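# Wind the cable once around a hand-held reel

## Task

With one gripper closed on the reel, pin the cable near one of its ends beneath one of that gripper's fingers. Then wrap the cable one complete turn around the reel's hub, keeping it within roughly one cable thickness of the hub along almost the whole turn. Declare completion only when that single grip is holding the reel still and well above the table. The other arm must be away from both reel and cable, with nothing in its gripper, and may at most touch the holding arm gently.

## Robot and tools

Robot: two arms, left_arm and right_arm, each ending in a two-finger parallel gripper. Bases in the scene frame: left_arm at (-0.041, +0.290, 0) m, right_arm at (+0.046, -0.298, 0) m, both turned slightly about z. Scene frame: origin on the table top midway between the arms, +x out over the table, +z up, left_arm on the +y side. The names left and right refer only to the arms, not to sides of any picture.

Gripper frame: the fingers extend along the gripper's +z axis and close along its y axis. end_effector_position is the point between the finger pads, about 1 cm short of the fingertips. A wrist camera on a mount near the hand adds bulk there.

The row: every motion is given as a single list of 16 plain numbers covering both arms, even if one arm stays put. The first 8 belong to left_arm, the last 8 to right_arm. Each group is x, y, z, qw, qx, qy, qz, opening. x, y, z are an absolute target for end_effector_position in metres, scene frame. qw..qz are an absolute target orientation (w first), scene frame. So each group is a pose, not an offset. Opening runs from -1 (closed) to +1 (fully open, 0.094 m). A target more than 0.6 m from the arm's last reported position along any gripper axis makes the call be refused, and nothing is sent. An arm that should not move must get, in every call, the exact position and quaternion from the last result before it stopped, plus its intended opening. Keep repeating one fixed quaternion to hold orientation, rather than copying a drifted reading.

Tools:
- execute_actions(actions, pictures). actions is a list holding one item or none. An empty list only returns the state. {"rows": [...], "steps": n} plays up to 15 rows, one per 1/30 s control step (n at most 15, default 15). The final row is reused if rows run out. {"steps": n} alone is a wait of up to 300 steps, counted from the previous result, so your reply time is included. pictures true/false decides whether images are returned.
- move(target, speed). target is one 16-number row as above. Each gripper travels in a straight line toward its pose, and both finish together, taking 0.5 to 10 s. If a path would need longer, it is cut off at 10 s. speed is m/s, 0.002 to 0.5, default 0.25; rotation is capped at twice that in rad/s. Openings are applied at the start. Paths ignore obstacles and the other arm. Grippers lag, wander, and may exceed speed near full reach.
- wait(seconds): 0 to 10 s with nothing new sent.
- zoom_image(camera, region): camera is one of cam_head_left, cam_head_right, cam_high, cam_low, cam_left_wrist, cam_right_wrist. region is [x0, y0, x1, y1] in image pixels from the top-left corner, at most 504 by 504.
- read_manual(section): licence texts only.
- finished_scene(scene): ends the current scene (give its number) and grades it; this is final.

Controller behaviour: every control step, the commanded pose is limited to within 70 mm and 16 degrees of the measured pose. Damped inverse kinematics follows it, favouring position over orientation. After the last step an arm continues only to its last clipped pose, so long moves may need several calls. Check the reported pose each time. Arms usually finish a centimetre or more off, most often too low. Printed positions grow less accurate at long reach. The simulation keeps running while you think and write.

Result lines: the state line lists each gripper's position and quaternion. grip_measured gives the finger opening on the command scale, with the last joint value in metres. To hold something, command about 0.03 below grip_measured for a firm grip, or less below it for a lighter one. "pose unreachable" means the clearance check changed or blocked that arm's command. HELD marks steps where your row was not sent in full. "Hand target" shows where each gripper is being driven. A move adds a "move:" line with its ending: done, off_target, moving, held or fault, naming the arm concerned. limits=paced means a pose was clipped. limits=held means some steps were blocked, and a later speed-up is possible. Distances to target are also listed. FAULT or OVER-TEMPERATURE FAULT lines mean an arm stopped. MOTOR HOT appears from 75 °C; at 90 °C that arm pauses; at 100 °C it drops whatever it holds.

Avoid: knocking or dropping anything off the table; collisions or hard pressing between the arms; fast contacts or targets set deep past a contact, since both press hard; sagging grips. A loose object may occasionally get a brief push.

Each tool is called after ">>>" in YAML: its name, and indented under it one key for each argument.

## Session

>>> execute_actions:
  actions: []

Scene clock: 0.00 s of 6000.00 s.
left_arm: end_effector_position=(+0.3903, +0.1185, +0.2334) grip_measured=+1.000 end_effector_quat_wxyz=(+0.272, -0.113, +0.714, -0.635) | right_arm: end_effector_position=(+0.4714, -0.2765, +0.2486) grip_measured=+1.000 end_effector_quat_wxyz=(-0.549, +0.700, -0.232, +0.393)
Joint positions: left_arm=[-0.195  1.694  0.895  0.722  0.941 -1.261  0.094] | right_arm=[-0.101  1.477  0.799  0.534 -0.913 -1.988  0.094]
Joint velocities: left_arm=[-0.012 -0.022 -0.012 -0.051 -0.037 -0.037  0.   ] | right_arm=[ 0.007 -0.002 -0.007 -0.022  0.022  0.037  0.   ]
Motor temperatures (°C, as the motors report them): left_arm=[27 32 31 31 28 28] | right_arm=[29 29 29 29 29 28]
Hand target (left_arm): +0.390, +0.118, +0.239; +0.279, -0.107, +0.712, -0.635
Hand target (right_arm): +0.471, -0.276, +0.247; -0.551, +0.701, -0.239, +0.385
camera_calibration (this result's frames):
cam_left_wrist: T_world_to_cam=[[-0.139241, -0.198602, 0.970139, -0.135942], [-0.974231, -0.148071, -0.170141, 0.470022], [0.17744, -0.96883, -0.172867, 0.202532], [0, 0, 0, 1]] pos_world=[0.403044, 0.238818, 0.246863]
cam_right_wrist: T_world_to_cam=[[-0.217792, 0.425263, 0.878475, 0.000179117], [0.134447, -0.878428, 0.458572, -0.373097], [0.96669, 0.217982, 0.13414, -0.326116], [0, 0, 0, 1]] pos_world=[0.365454, -0.256728, 0.21468]

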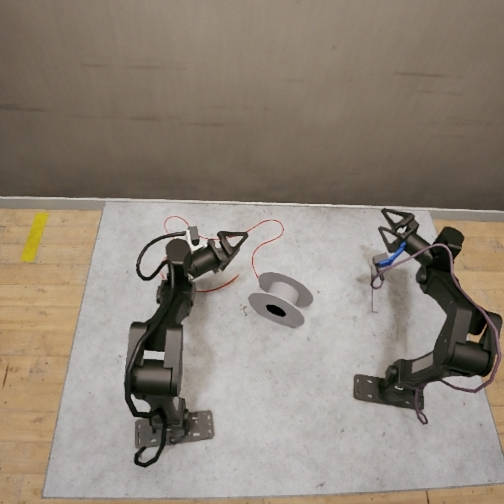

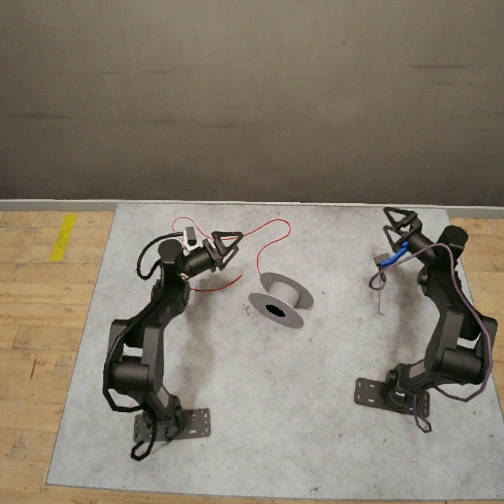

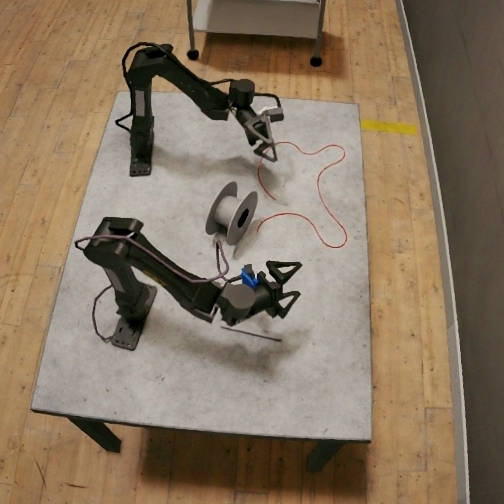

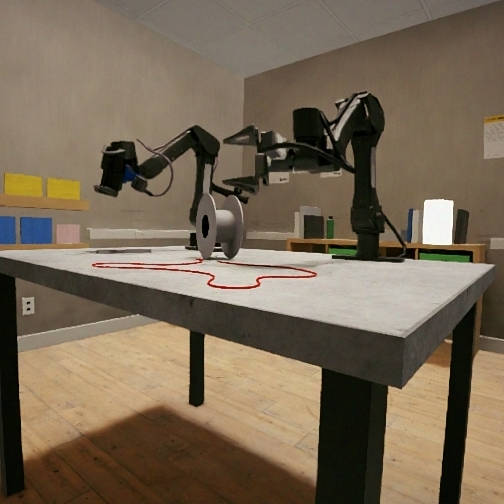

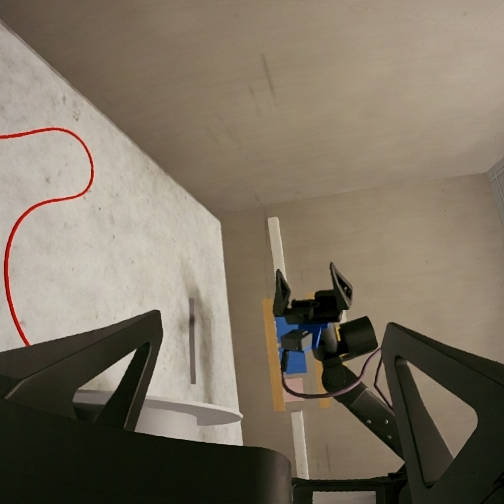

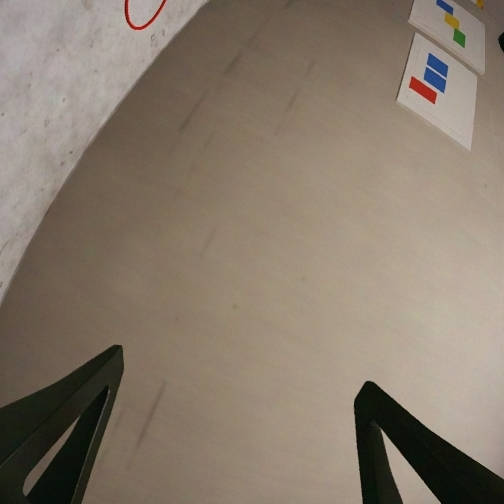

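>>> move:
  target: [0.43,0.15,0.09,0.08,0.6,0.79,0,0,0.3,-0.03,0.22,0.08,-0.55,0.83,0.05,0]

Scene clock: 29.13 s of 6000.00 s.
left_arm: end_effector_position=(+0.4248, +0.1524, +0.0857) grip_measured=+0.003 end_effector_quat_wxyz=(+0.075, +0.592, +0.802, -0.007) | right_arm: end_effector_position=(+0.3058, -0.0349, +0.2163) grip_measured=+0.003 end_effector_quat_wxyz=(+0.090, -0.555, +0.825, +0.058)
Joint positions: left_arm=[-0.394  2.325  2.166 -1.277  0.067  1.003  0.047] | right_arm=[ 0.938  1.812  1.913 -1.474 -0.086 -0.427  0.047]
Joint velocities: left_arm=[-0.017  0.017 -0.002  0.022 -0.007 -0.007 -0.001] | right_arm=[-0.012 -0.002  0.017 -0.081 -0.037 -0.081 -0.001]
Motor temperatures (°C, as the motors report them): left_arm=[27 34 32 33 28 28] | right_arm=[29 30 31 31 29 28]
Hand target (left_arm): +0.430, +0.148, +0.089; +0.083, +0.597, +0.798, -0.002
Hand target (right_arm): +0.302, -0.029, +0.218; +0.086, -0.555, +0.824, +0.067
Off the commanded pose (left_arm): 0.007 m, 2 deg.
Off the commanded pose (right_arm): 0.008 m, 2 deg.
After step 180, 18.47 s passed at rest.
move: done
camera_calibration (this result's frames):
cam_left_wrist: T_world_to_cam=[[-0.938078, -0.323707, -0.123384, 0.471081], [-0.345388, 0.901473, 0.260871, 0.0194893], [0.0267814, 0.287332, -0.957456, 0.143542], [0, 0, 0, 1]] pos_world=[0.444797, 0.0936788, 0.190475]
cam_right_wrist: T_world_to_cam=[[0.978446, -0.2007, 0.0486006, -0.318455], [-0.206458, -0.94597, 0.250033, 0.0232402], [-0.00420679, -0.254677, -0.967017, 0.304208], [0, 0, 0, 1]] pos_world=[0.317669, 0.0355457, 0.303841]

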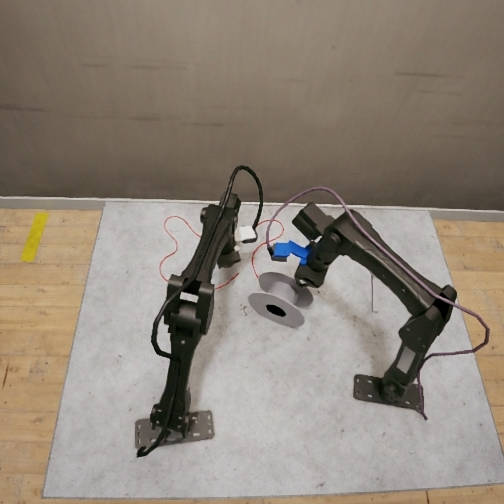

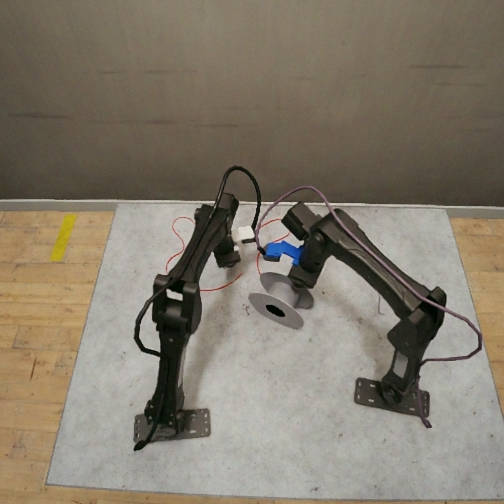

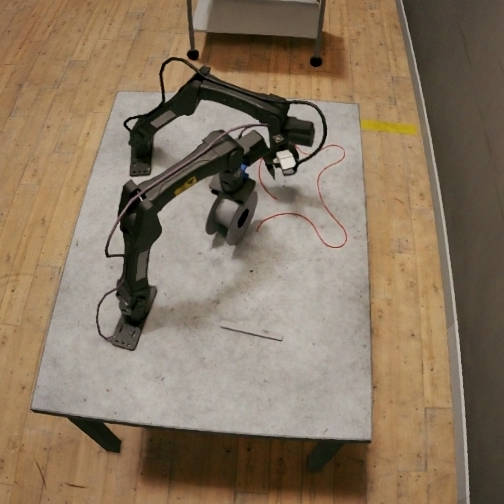

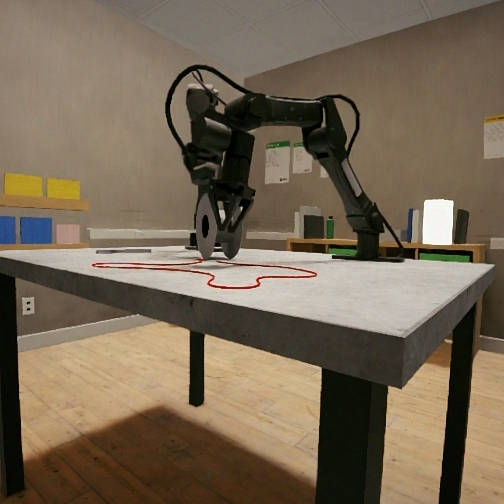

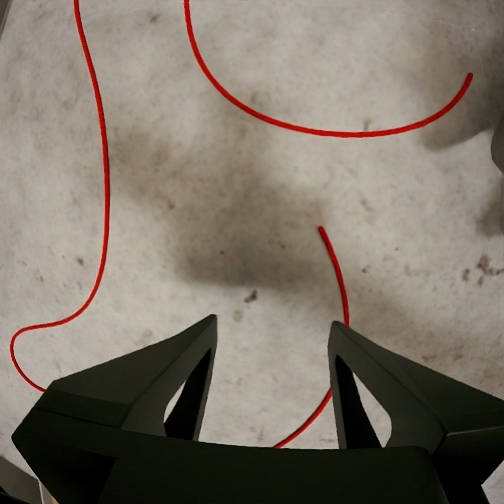

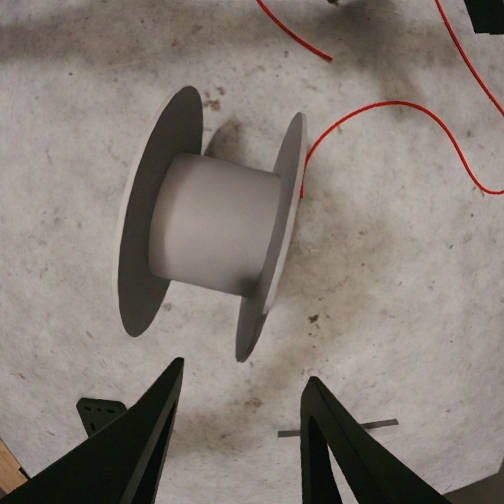

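>>> move:
  target: [0.402,0.135,0.05,0.04,0.6,0.8,0,0,0.333,0.0,0.19,0.05,-0.55,0.83,0.03,0]
  speed: 0.12

Scene clock: 35.00 s of 6000.00 s.
left_arm: end_effector_position=(+0.4020, +0.1360, +0.0482) grip_measured=+0.003 end_effector_quat_wxyz=(+0.035, +0.601, +0.799, -0.003) | right_arm: end_effector_position=(+0.3344, -0.0015, +0.1856) grip_measured=+0.003 end_effector_quat_wxyz=(+0.052, -0.551, +0.832, +0.035)
Joint positions: left_arm=[-0.456  2.325  2.025 -1.206  0.027  0.963  0.047] | right_arm=[ 0.966  2.07   2.16  -1.545 -0.049 -0.391  0.047]
Joint velocities: left_arm=[ 0.002  0.002 -0.027  0.066  0.022  0.007 -0.   ] | right_arm=[-0.017  0.002  0.007  0.007  0.066 -0.022  0.   ]
Motor temperatures (°C, as the motors report them): left_arm=[27 35 32 33 28 28] | right_arm=[29 30 31 30 29 28]
Hand target (left_arm): +0.402, +0.135, +0.050; +0.039, +0.599, +0.800, -0.000
Hand target (right_arm): +0.333, +0.000, +0.190; +0.055, -0.551, +0.832, +0.032
Off the commanded pose (left_arm): 0.002 m, 1 deg.
Off the commanded pose (right_arm): 0.005 m, 1 deg.
joint sent to its limit (right arm) — the command would take joint 4 (wrist pitch) past its lower limit, so that joint was sent only as far as its limit.
move: done
camera_calibration (this result's frames):
cam_left_wrist: T_world_to_cam=[[-0.94971, -0.300992, -0.086338, 0.439502], [-0.312349, 0.89116, 0.329047, 0.0209939], [-0.0220995, 0.339467, -0.940358, 0.124683], [0, 0, 0, 1]] pos_world=[0.426713, 0.0712519, 0.148284]
cam_right_wrist: T_world_to_cam=[[0.977117, -0.211038, 0.026565, -0.333676], [-0.207692, -0.919677, 0.333254, 0.0534634], [-0.0458981, -0.331146, -0.942463, 0.2925], [0, 0, 0, 1]] pos_world=[0.350569, 0.0756108, 0.266717]

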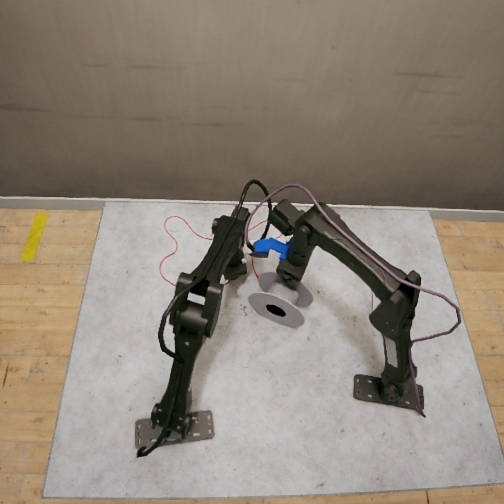

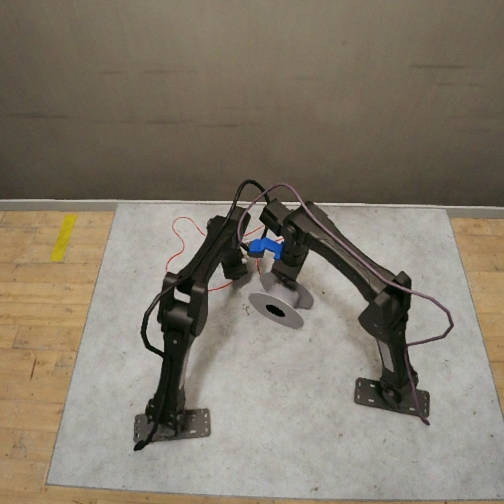

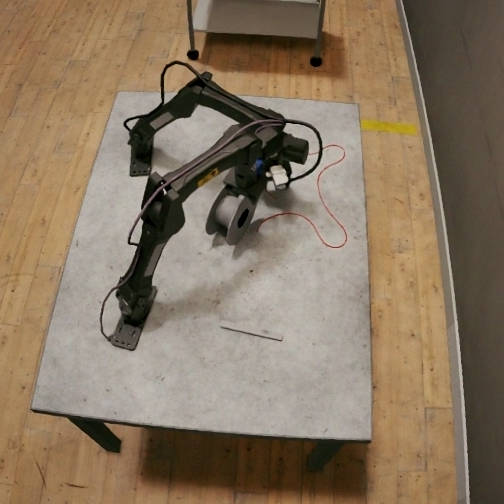

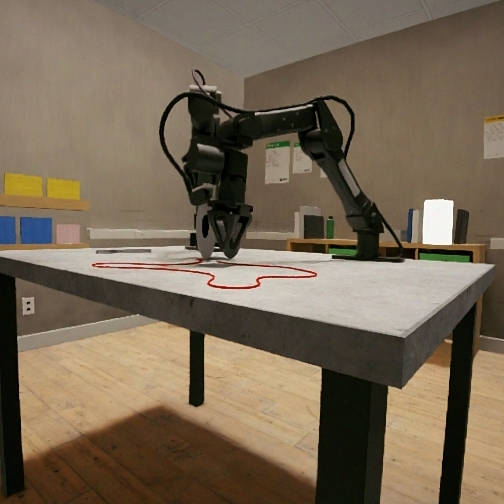

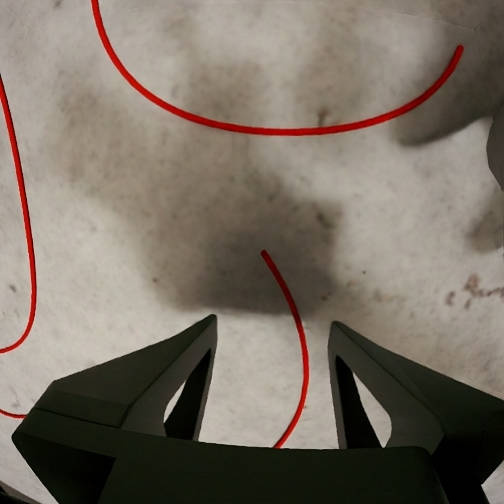

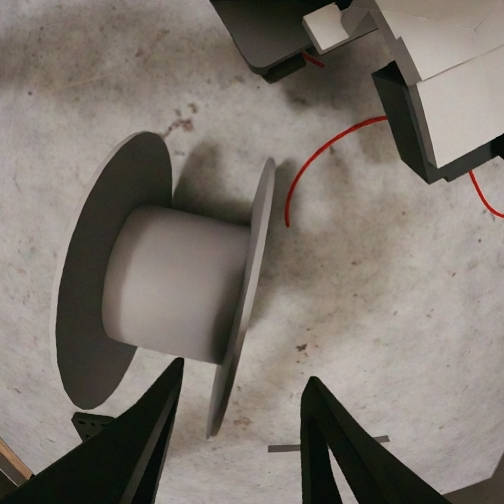

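>>> move:
  target: [0.402,0.13,0.012,0.04,0.6,0.8,0,0,0.327,-0.003,0.19,0.05,-0.55,0.83,0.03,0]
  speed: 0.06

>>> move:
  target: [0.402,0.13,0.012,0.04,0.6,0.8,0,-1,0.327,-0.003,0.19,0.05,-0.55,0.83,0.03,0]

>>> move:
  target: [0.38,0.23,0.05,0.04,0.6,0.8,0,-1,0.327,-0.003,0.142,0.05,-0.55,0.83,0.03,0]
  speed: 0.08

Scene clock: 42.27 s of 6000.00 s.
left_arm: end_effector_position=(+0.4060, +0.1350, +0.0196) grip_measured=+0.003 end_effector_quat_wxyz=(+0.045, +0.597, +0.801, +0.001) | right_arm: end_effector_position=(+0.3343, -0.0022, +0.1856) grip_measured=+0.003 end_effector_quat_wxyz=(+0.051, -0.549, +0.834, +0.033)
Joint positions: left_arm=[-0.456  2.335  1.926 -1.075  0.026  0.953  0.047] | right_arm=[ 0.966  2.07   2.16  -1.548 -0.046 -0.385  0.047]
Joint velocities: left_arm=[-0.002  0.012 -0.012 -0.022 -0.022  0.007 -0.   ] | right_arm=[-0.007 -0.017 -0.012  0.007 -0.007  0.007 -0.   ]
Motor temperatures (°C, as the motors report them): left_arm=[27 36 32 32 28 28] | right_arm=[29 31 31 30 29 28]
Hand target (left_arm): +0.402, +0.130, +0.012; +0.040, +0.600, +0.799, +0.000
Hand target (right_arm): +0.327, -0.003, +0.190; +0.050, -0.551, +0.832, +0.030
Off the commanded pose (left_arm): 0.010 m, 1 deg.
Off the commanded pose (right_arm): 0.009 m, 1 deg.
After step 180, 0.20 s passed at rest.
move: done
camera_calibration (this result's frames):
cam_left_wrist: T_world_to_cam=[[-0.944667, -0.311047, -0.104185, 0.440244], [-0.327977, 0.889823, 0.317249, 0.0393493], [-0.00597316, 0.333865, -0.942602, 0.0924427], [0, 0, 0, 1]] pos_world=[0.429342, 0.0710591, 0.12052]
cam_right_wrist: T_world_to_cam=[[0.975767, -0.217164, 0.0267964, -0.333367], [-0.21338, -0.917265, 0.336293, 0.0541465], [-0.0484515, -0.333862, -0.941376, 0.292818], [0, 0, 0, 1]] pos_world=[0.35103, 0.0750322, 0.266376]

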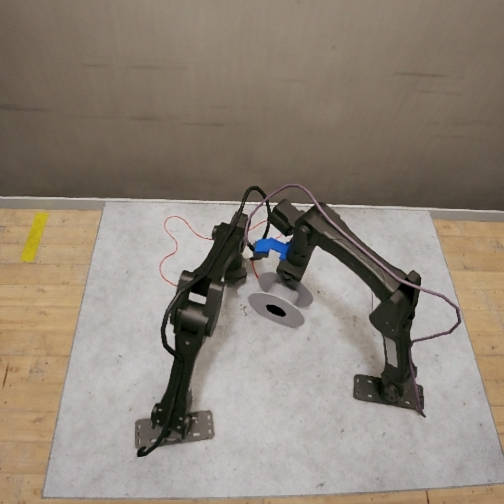

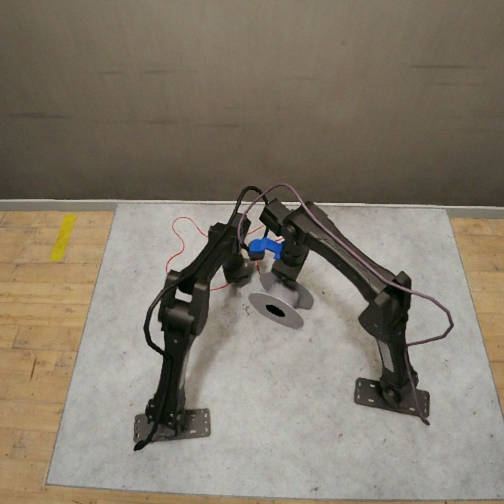

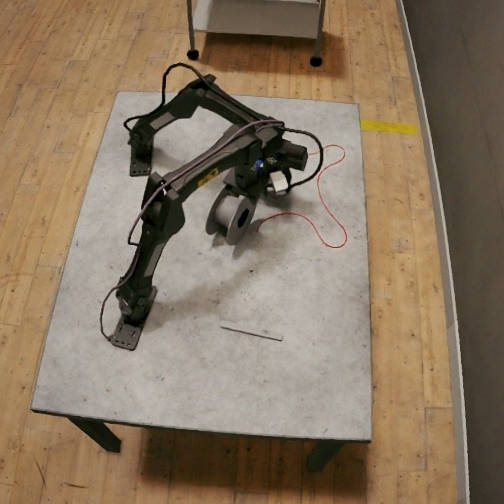

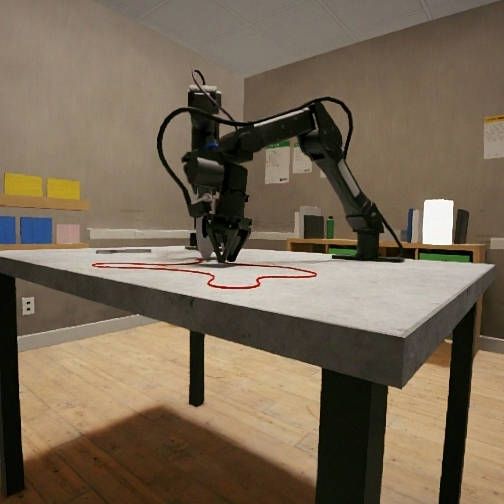

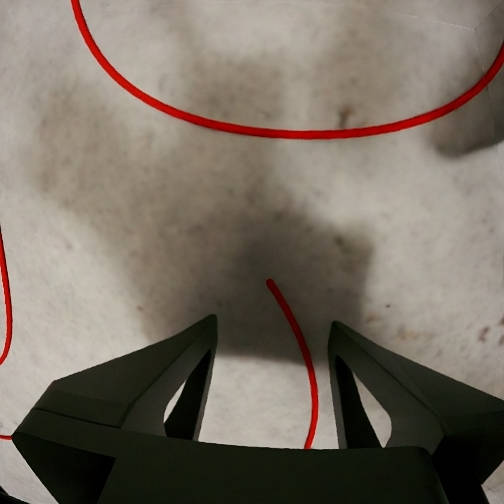

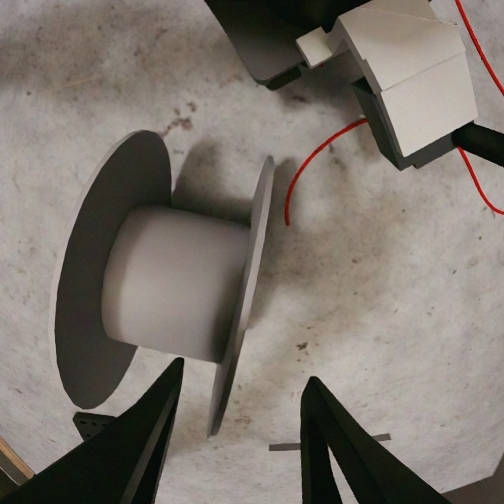

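Scene clock: 42.97 s of 6000.00 s.
left_arm: end_effector_position=(+0.4064, +0.1349, +0.0196) grip_measured=-0.982 end_effector_quat_wxyz=(+0.046, +0.596, +0.801, +0.002) | right_arm: end_effector_position=(+0.3343, -0.0022, +0.1856) grip_measured=+0.003 end_effector_quat_wxyz=(+0.051, -0.549, +0.834, +0.033)
Joint positions: left_arm=[-0.456  2.335  1.926 -1.074  0.026  0.952  0.001] | right_arm=[ 0.966  2.07   2.16  -1.548 -0.046 -0.385  0.047]
Joint velocities: left_arm=[ 0.002  0.012 -0.007 -0.066 -0.007 -0.022 -0.   ] | right_arm=[-0.022 -0.002  0.002 -0.022  0.051  0.037 -0.001]
Motor temperatures (°C, as the motors report them): left_arm=[27 36 32 32 28 28] | right_arm=[29 32 31 30 29 28]
Hand target (left_arm): +0.402, +0.130, +0.012; +0.040, +0.600, +0.799, +0.000
Hand target (right_arm): +0.327, -0.003, +0.190; +0.050, -0.552, +0.832, +0.030
Off the commanded pose (left_arm): 0.010 m, 1 deg.
Off the commanded pose (right_arm): 0.009 m, 1 deg.
move: done
camera_calibration (this result's frames):
cam_left_wrist: T_world_to_cam=[[-0.944399, -0.31146, -0.10537, 0.440518], [-0.328767, 0.889862, 0.31632, 0.0398978], [-0.00475616, 0.333375, -0.942782, 0.0920915], [0, 0, 0, 1]] pos_world=[0.42958, 0.0709991, 0.120619]
cam_right_wrist: T_world_to_cam=[[0.975767, -0.217164, 0.0267964, -0.333367], [-0.21338, -0.917265, 0.336293, 0.0541465], [-0.0484515, -0.333862, -0.941376, 0.292818], [0, 0, 0, 1]] pos_world=[0.35103, 0.0750322, 0.266376]

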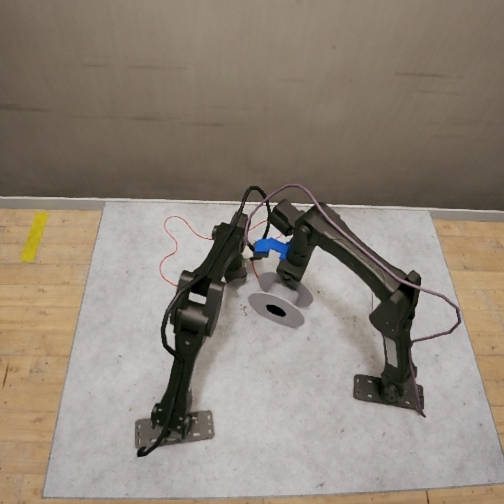

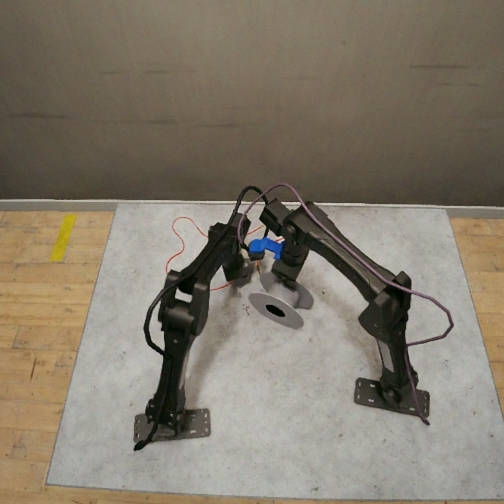

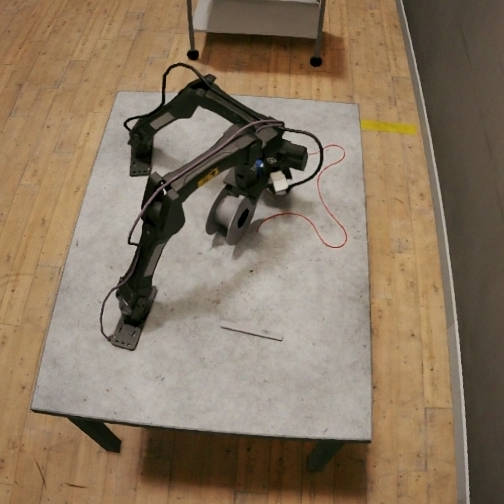

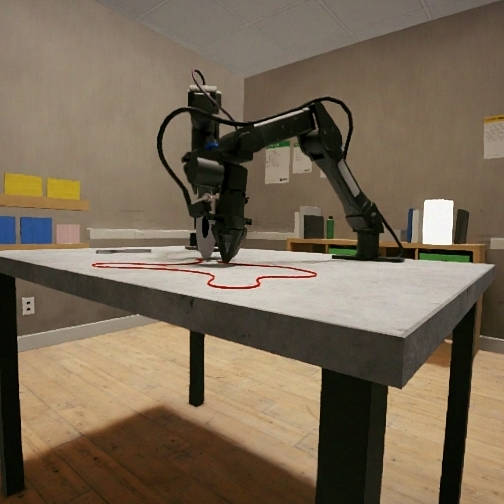

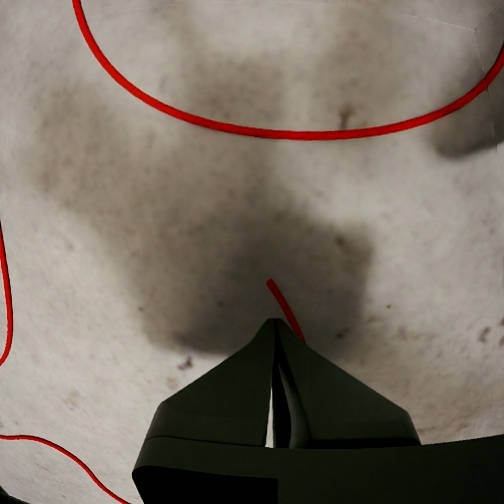

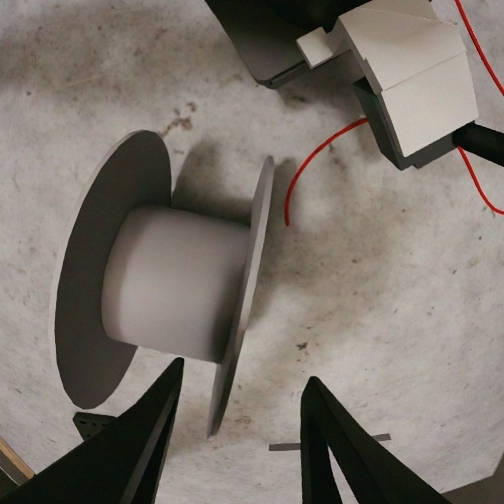

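Scene clock: 44.67 s of 6000.00 s.
left_arm: end_effector_position=(+0.3893, +0.2294, +0.0450) grip_measured=-0.982 end_effector_quat_wxyz=(+0.041, +0.598, +0.800, +0.006) | right_arm: end_effector_position=(+0.3317, -0.0027, +0.1483) grip_measured=+0.003 end_effector_quat_wxyz=(+0.055, -0.550, +0.833, +0.034)
Joint positions: left_arm=[-0.26   2.161  1.74  -1.072  0.03   1.153  0.001] | right_arm=[ 0.97   2.006  1.911 -1.355 -0.045 -0.383  0.047]
Joint velocities: left_arm=[ 0.002 -0.007 -0.007 -0.022 -0.051 -0.007 -0.   ] | right_arm=[ 0.002 -0.027 -0.002 -0.007  0.007 -0.066 -0.   ]
Motor temperatures (°C, as the motors report them): left_arm=[27 37 32 32 28 28] | right_arm=[29 32 31 30 29 28]
Hand target (left_arm): +0.383, +0.230, +0.050; +0.041, +0.599, +0.799, +0.000
Hand target (right_arm): +0.327, -0.003, +0.142; +0.050, -0.551, +0.832, +0.030
Off the commanded pose (left_arm): 0.011 m, 1 deg.
Off the commanded pose (right_arm): 0.008 m, 1 deg.
move: off_target (left_arm)
camera_calibration (this result's frames):
cam_left_wrist: T_world_to_cam=[[-0.945678, -0.306835, -0.107453, 0.456058], [-0.325057, 0.886676, 0.328852, -0.059153], [-0.00562704, 0.345917, -0.938248, 0.0816999], [0, 0, 0, 1]] pos_world=[0.412516, 0.164123, 0.145112]
cam_right_wrist: T_world_to_cam=[[0.976148, -0.214787, 0.0316418, -0.3308], [-0.213035, -0.919533, 0.330266, 0.0664072], [-0.0418411, -0.329129, -0.943357, 0.255549], [0, 0, 0, 1]] pos_world=[0.347749, 0.0741209, 0.229609]

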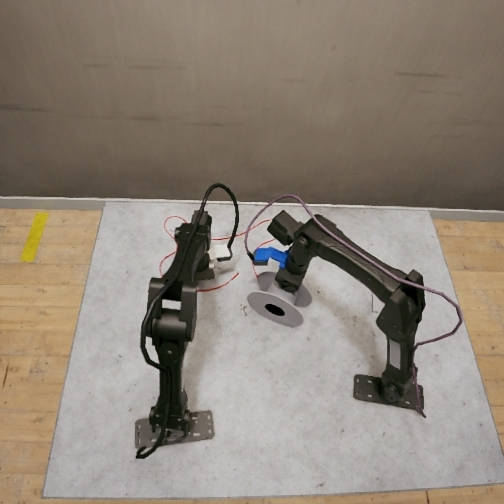

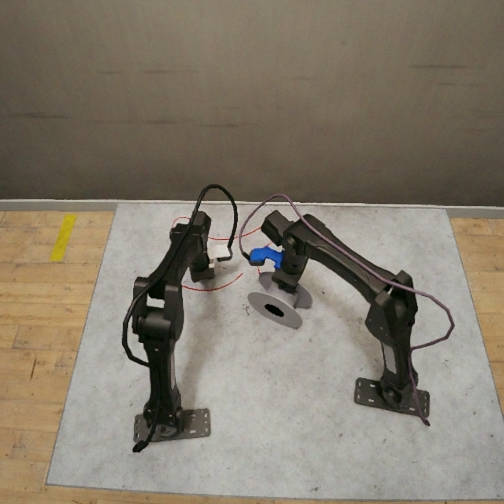

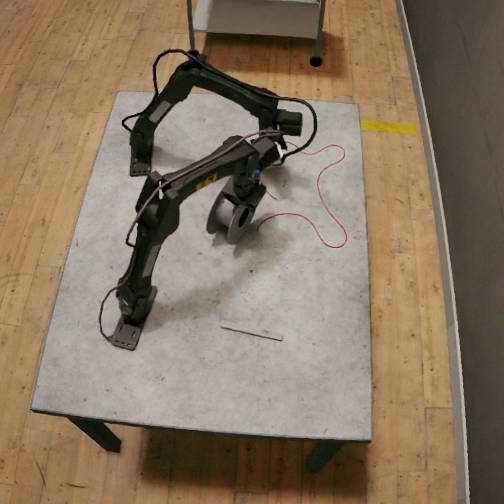

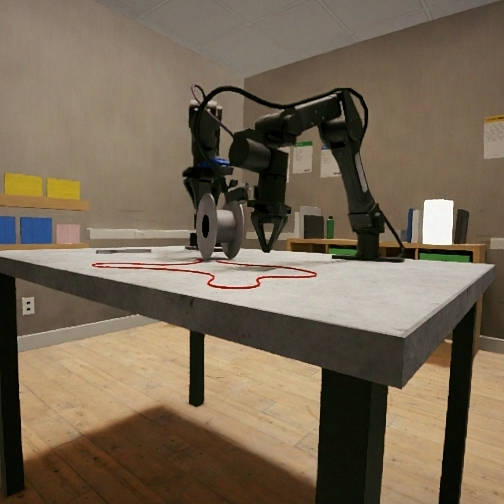

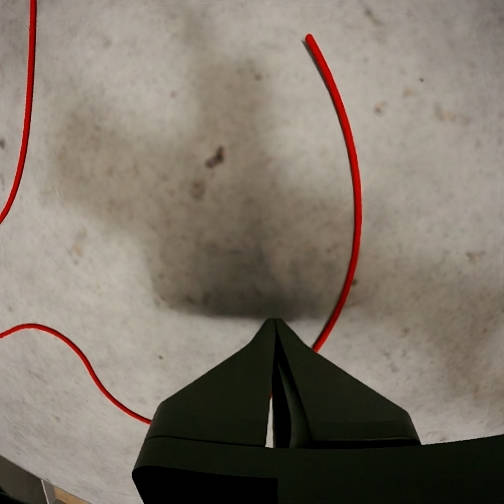

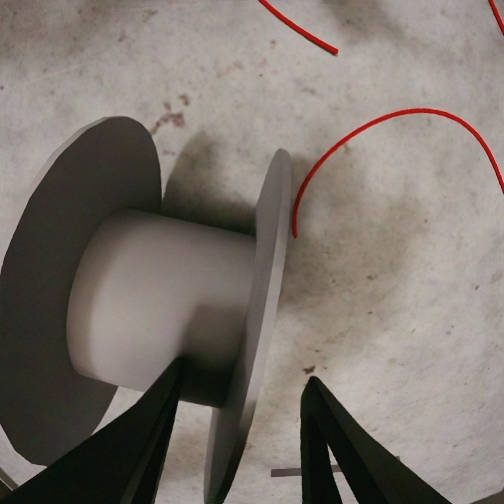

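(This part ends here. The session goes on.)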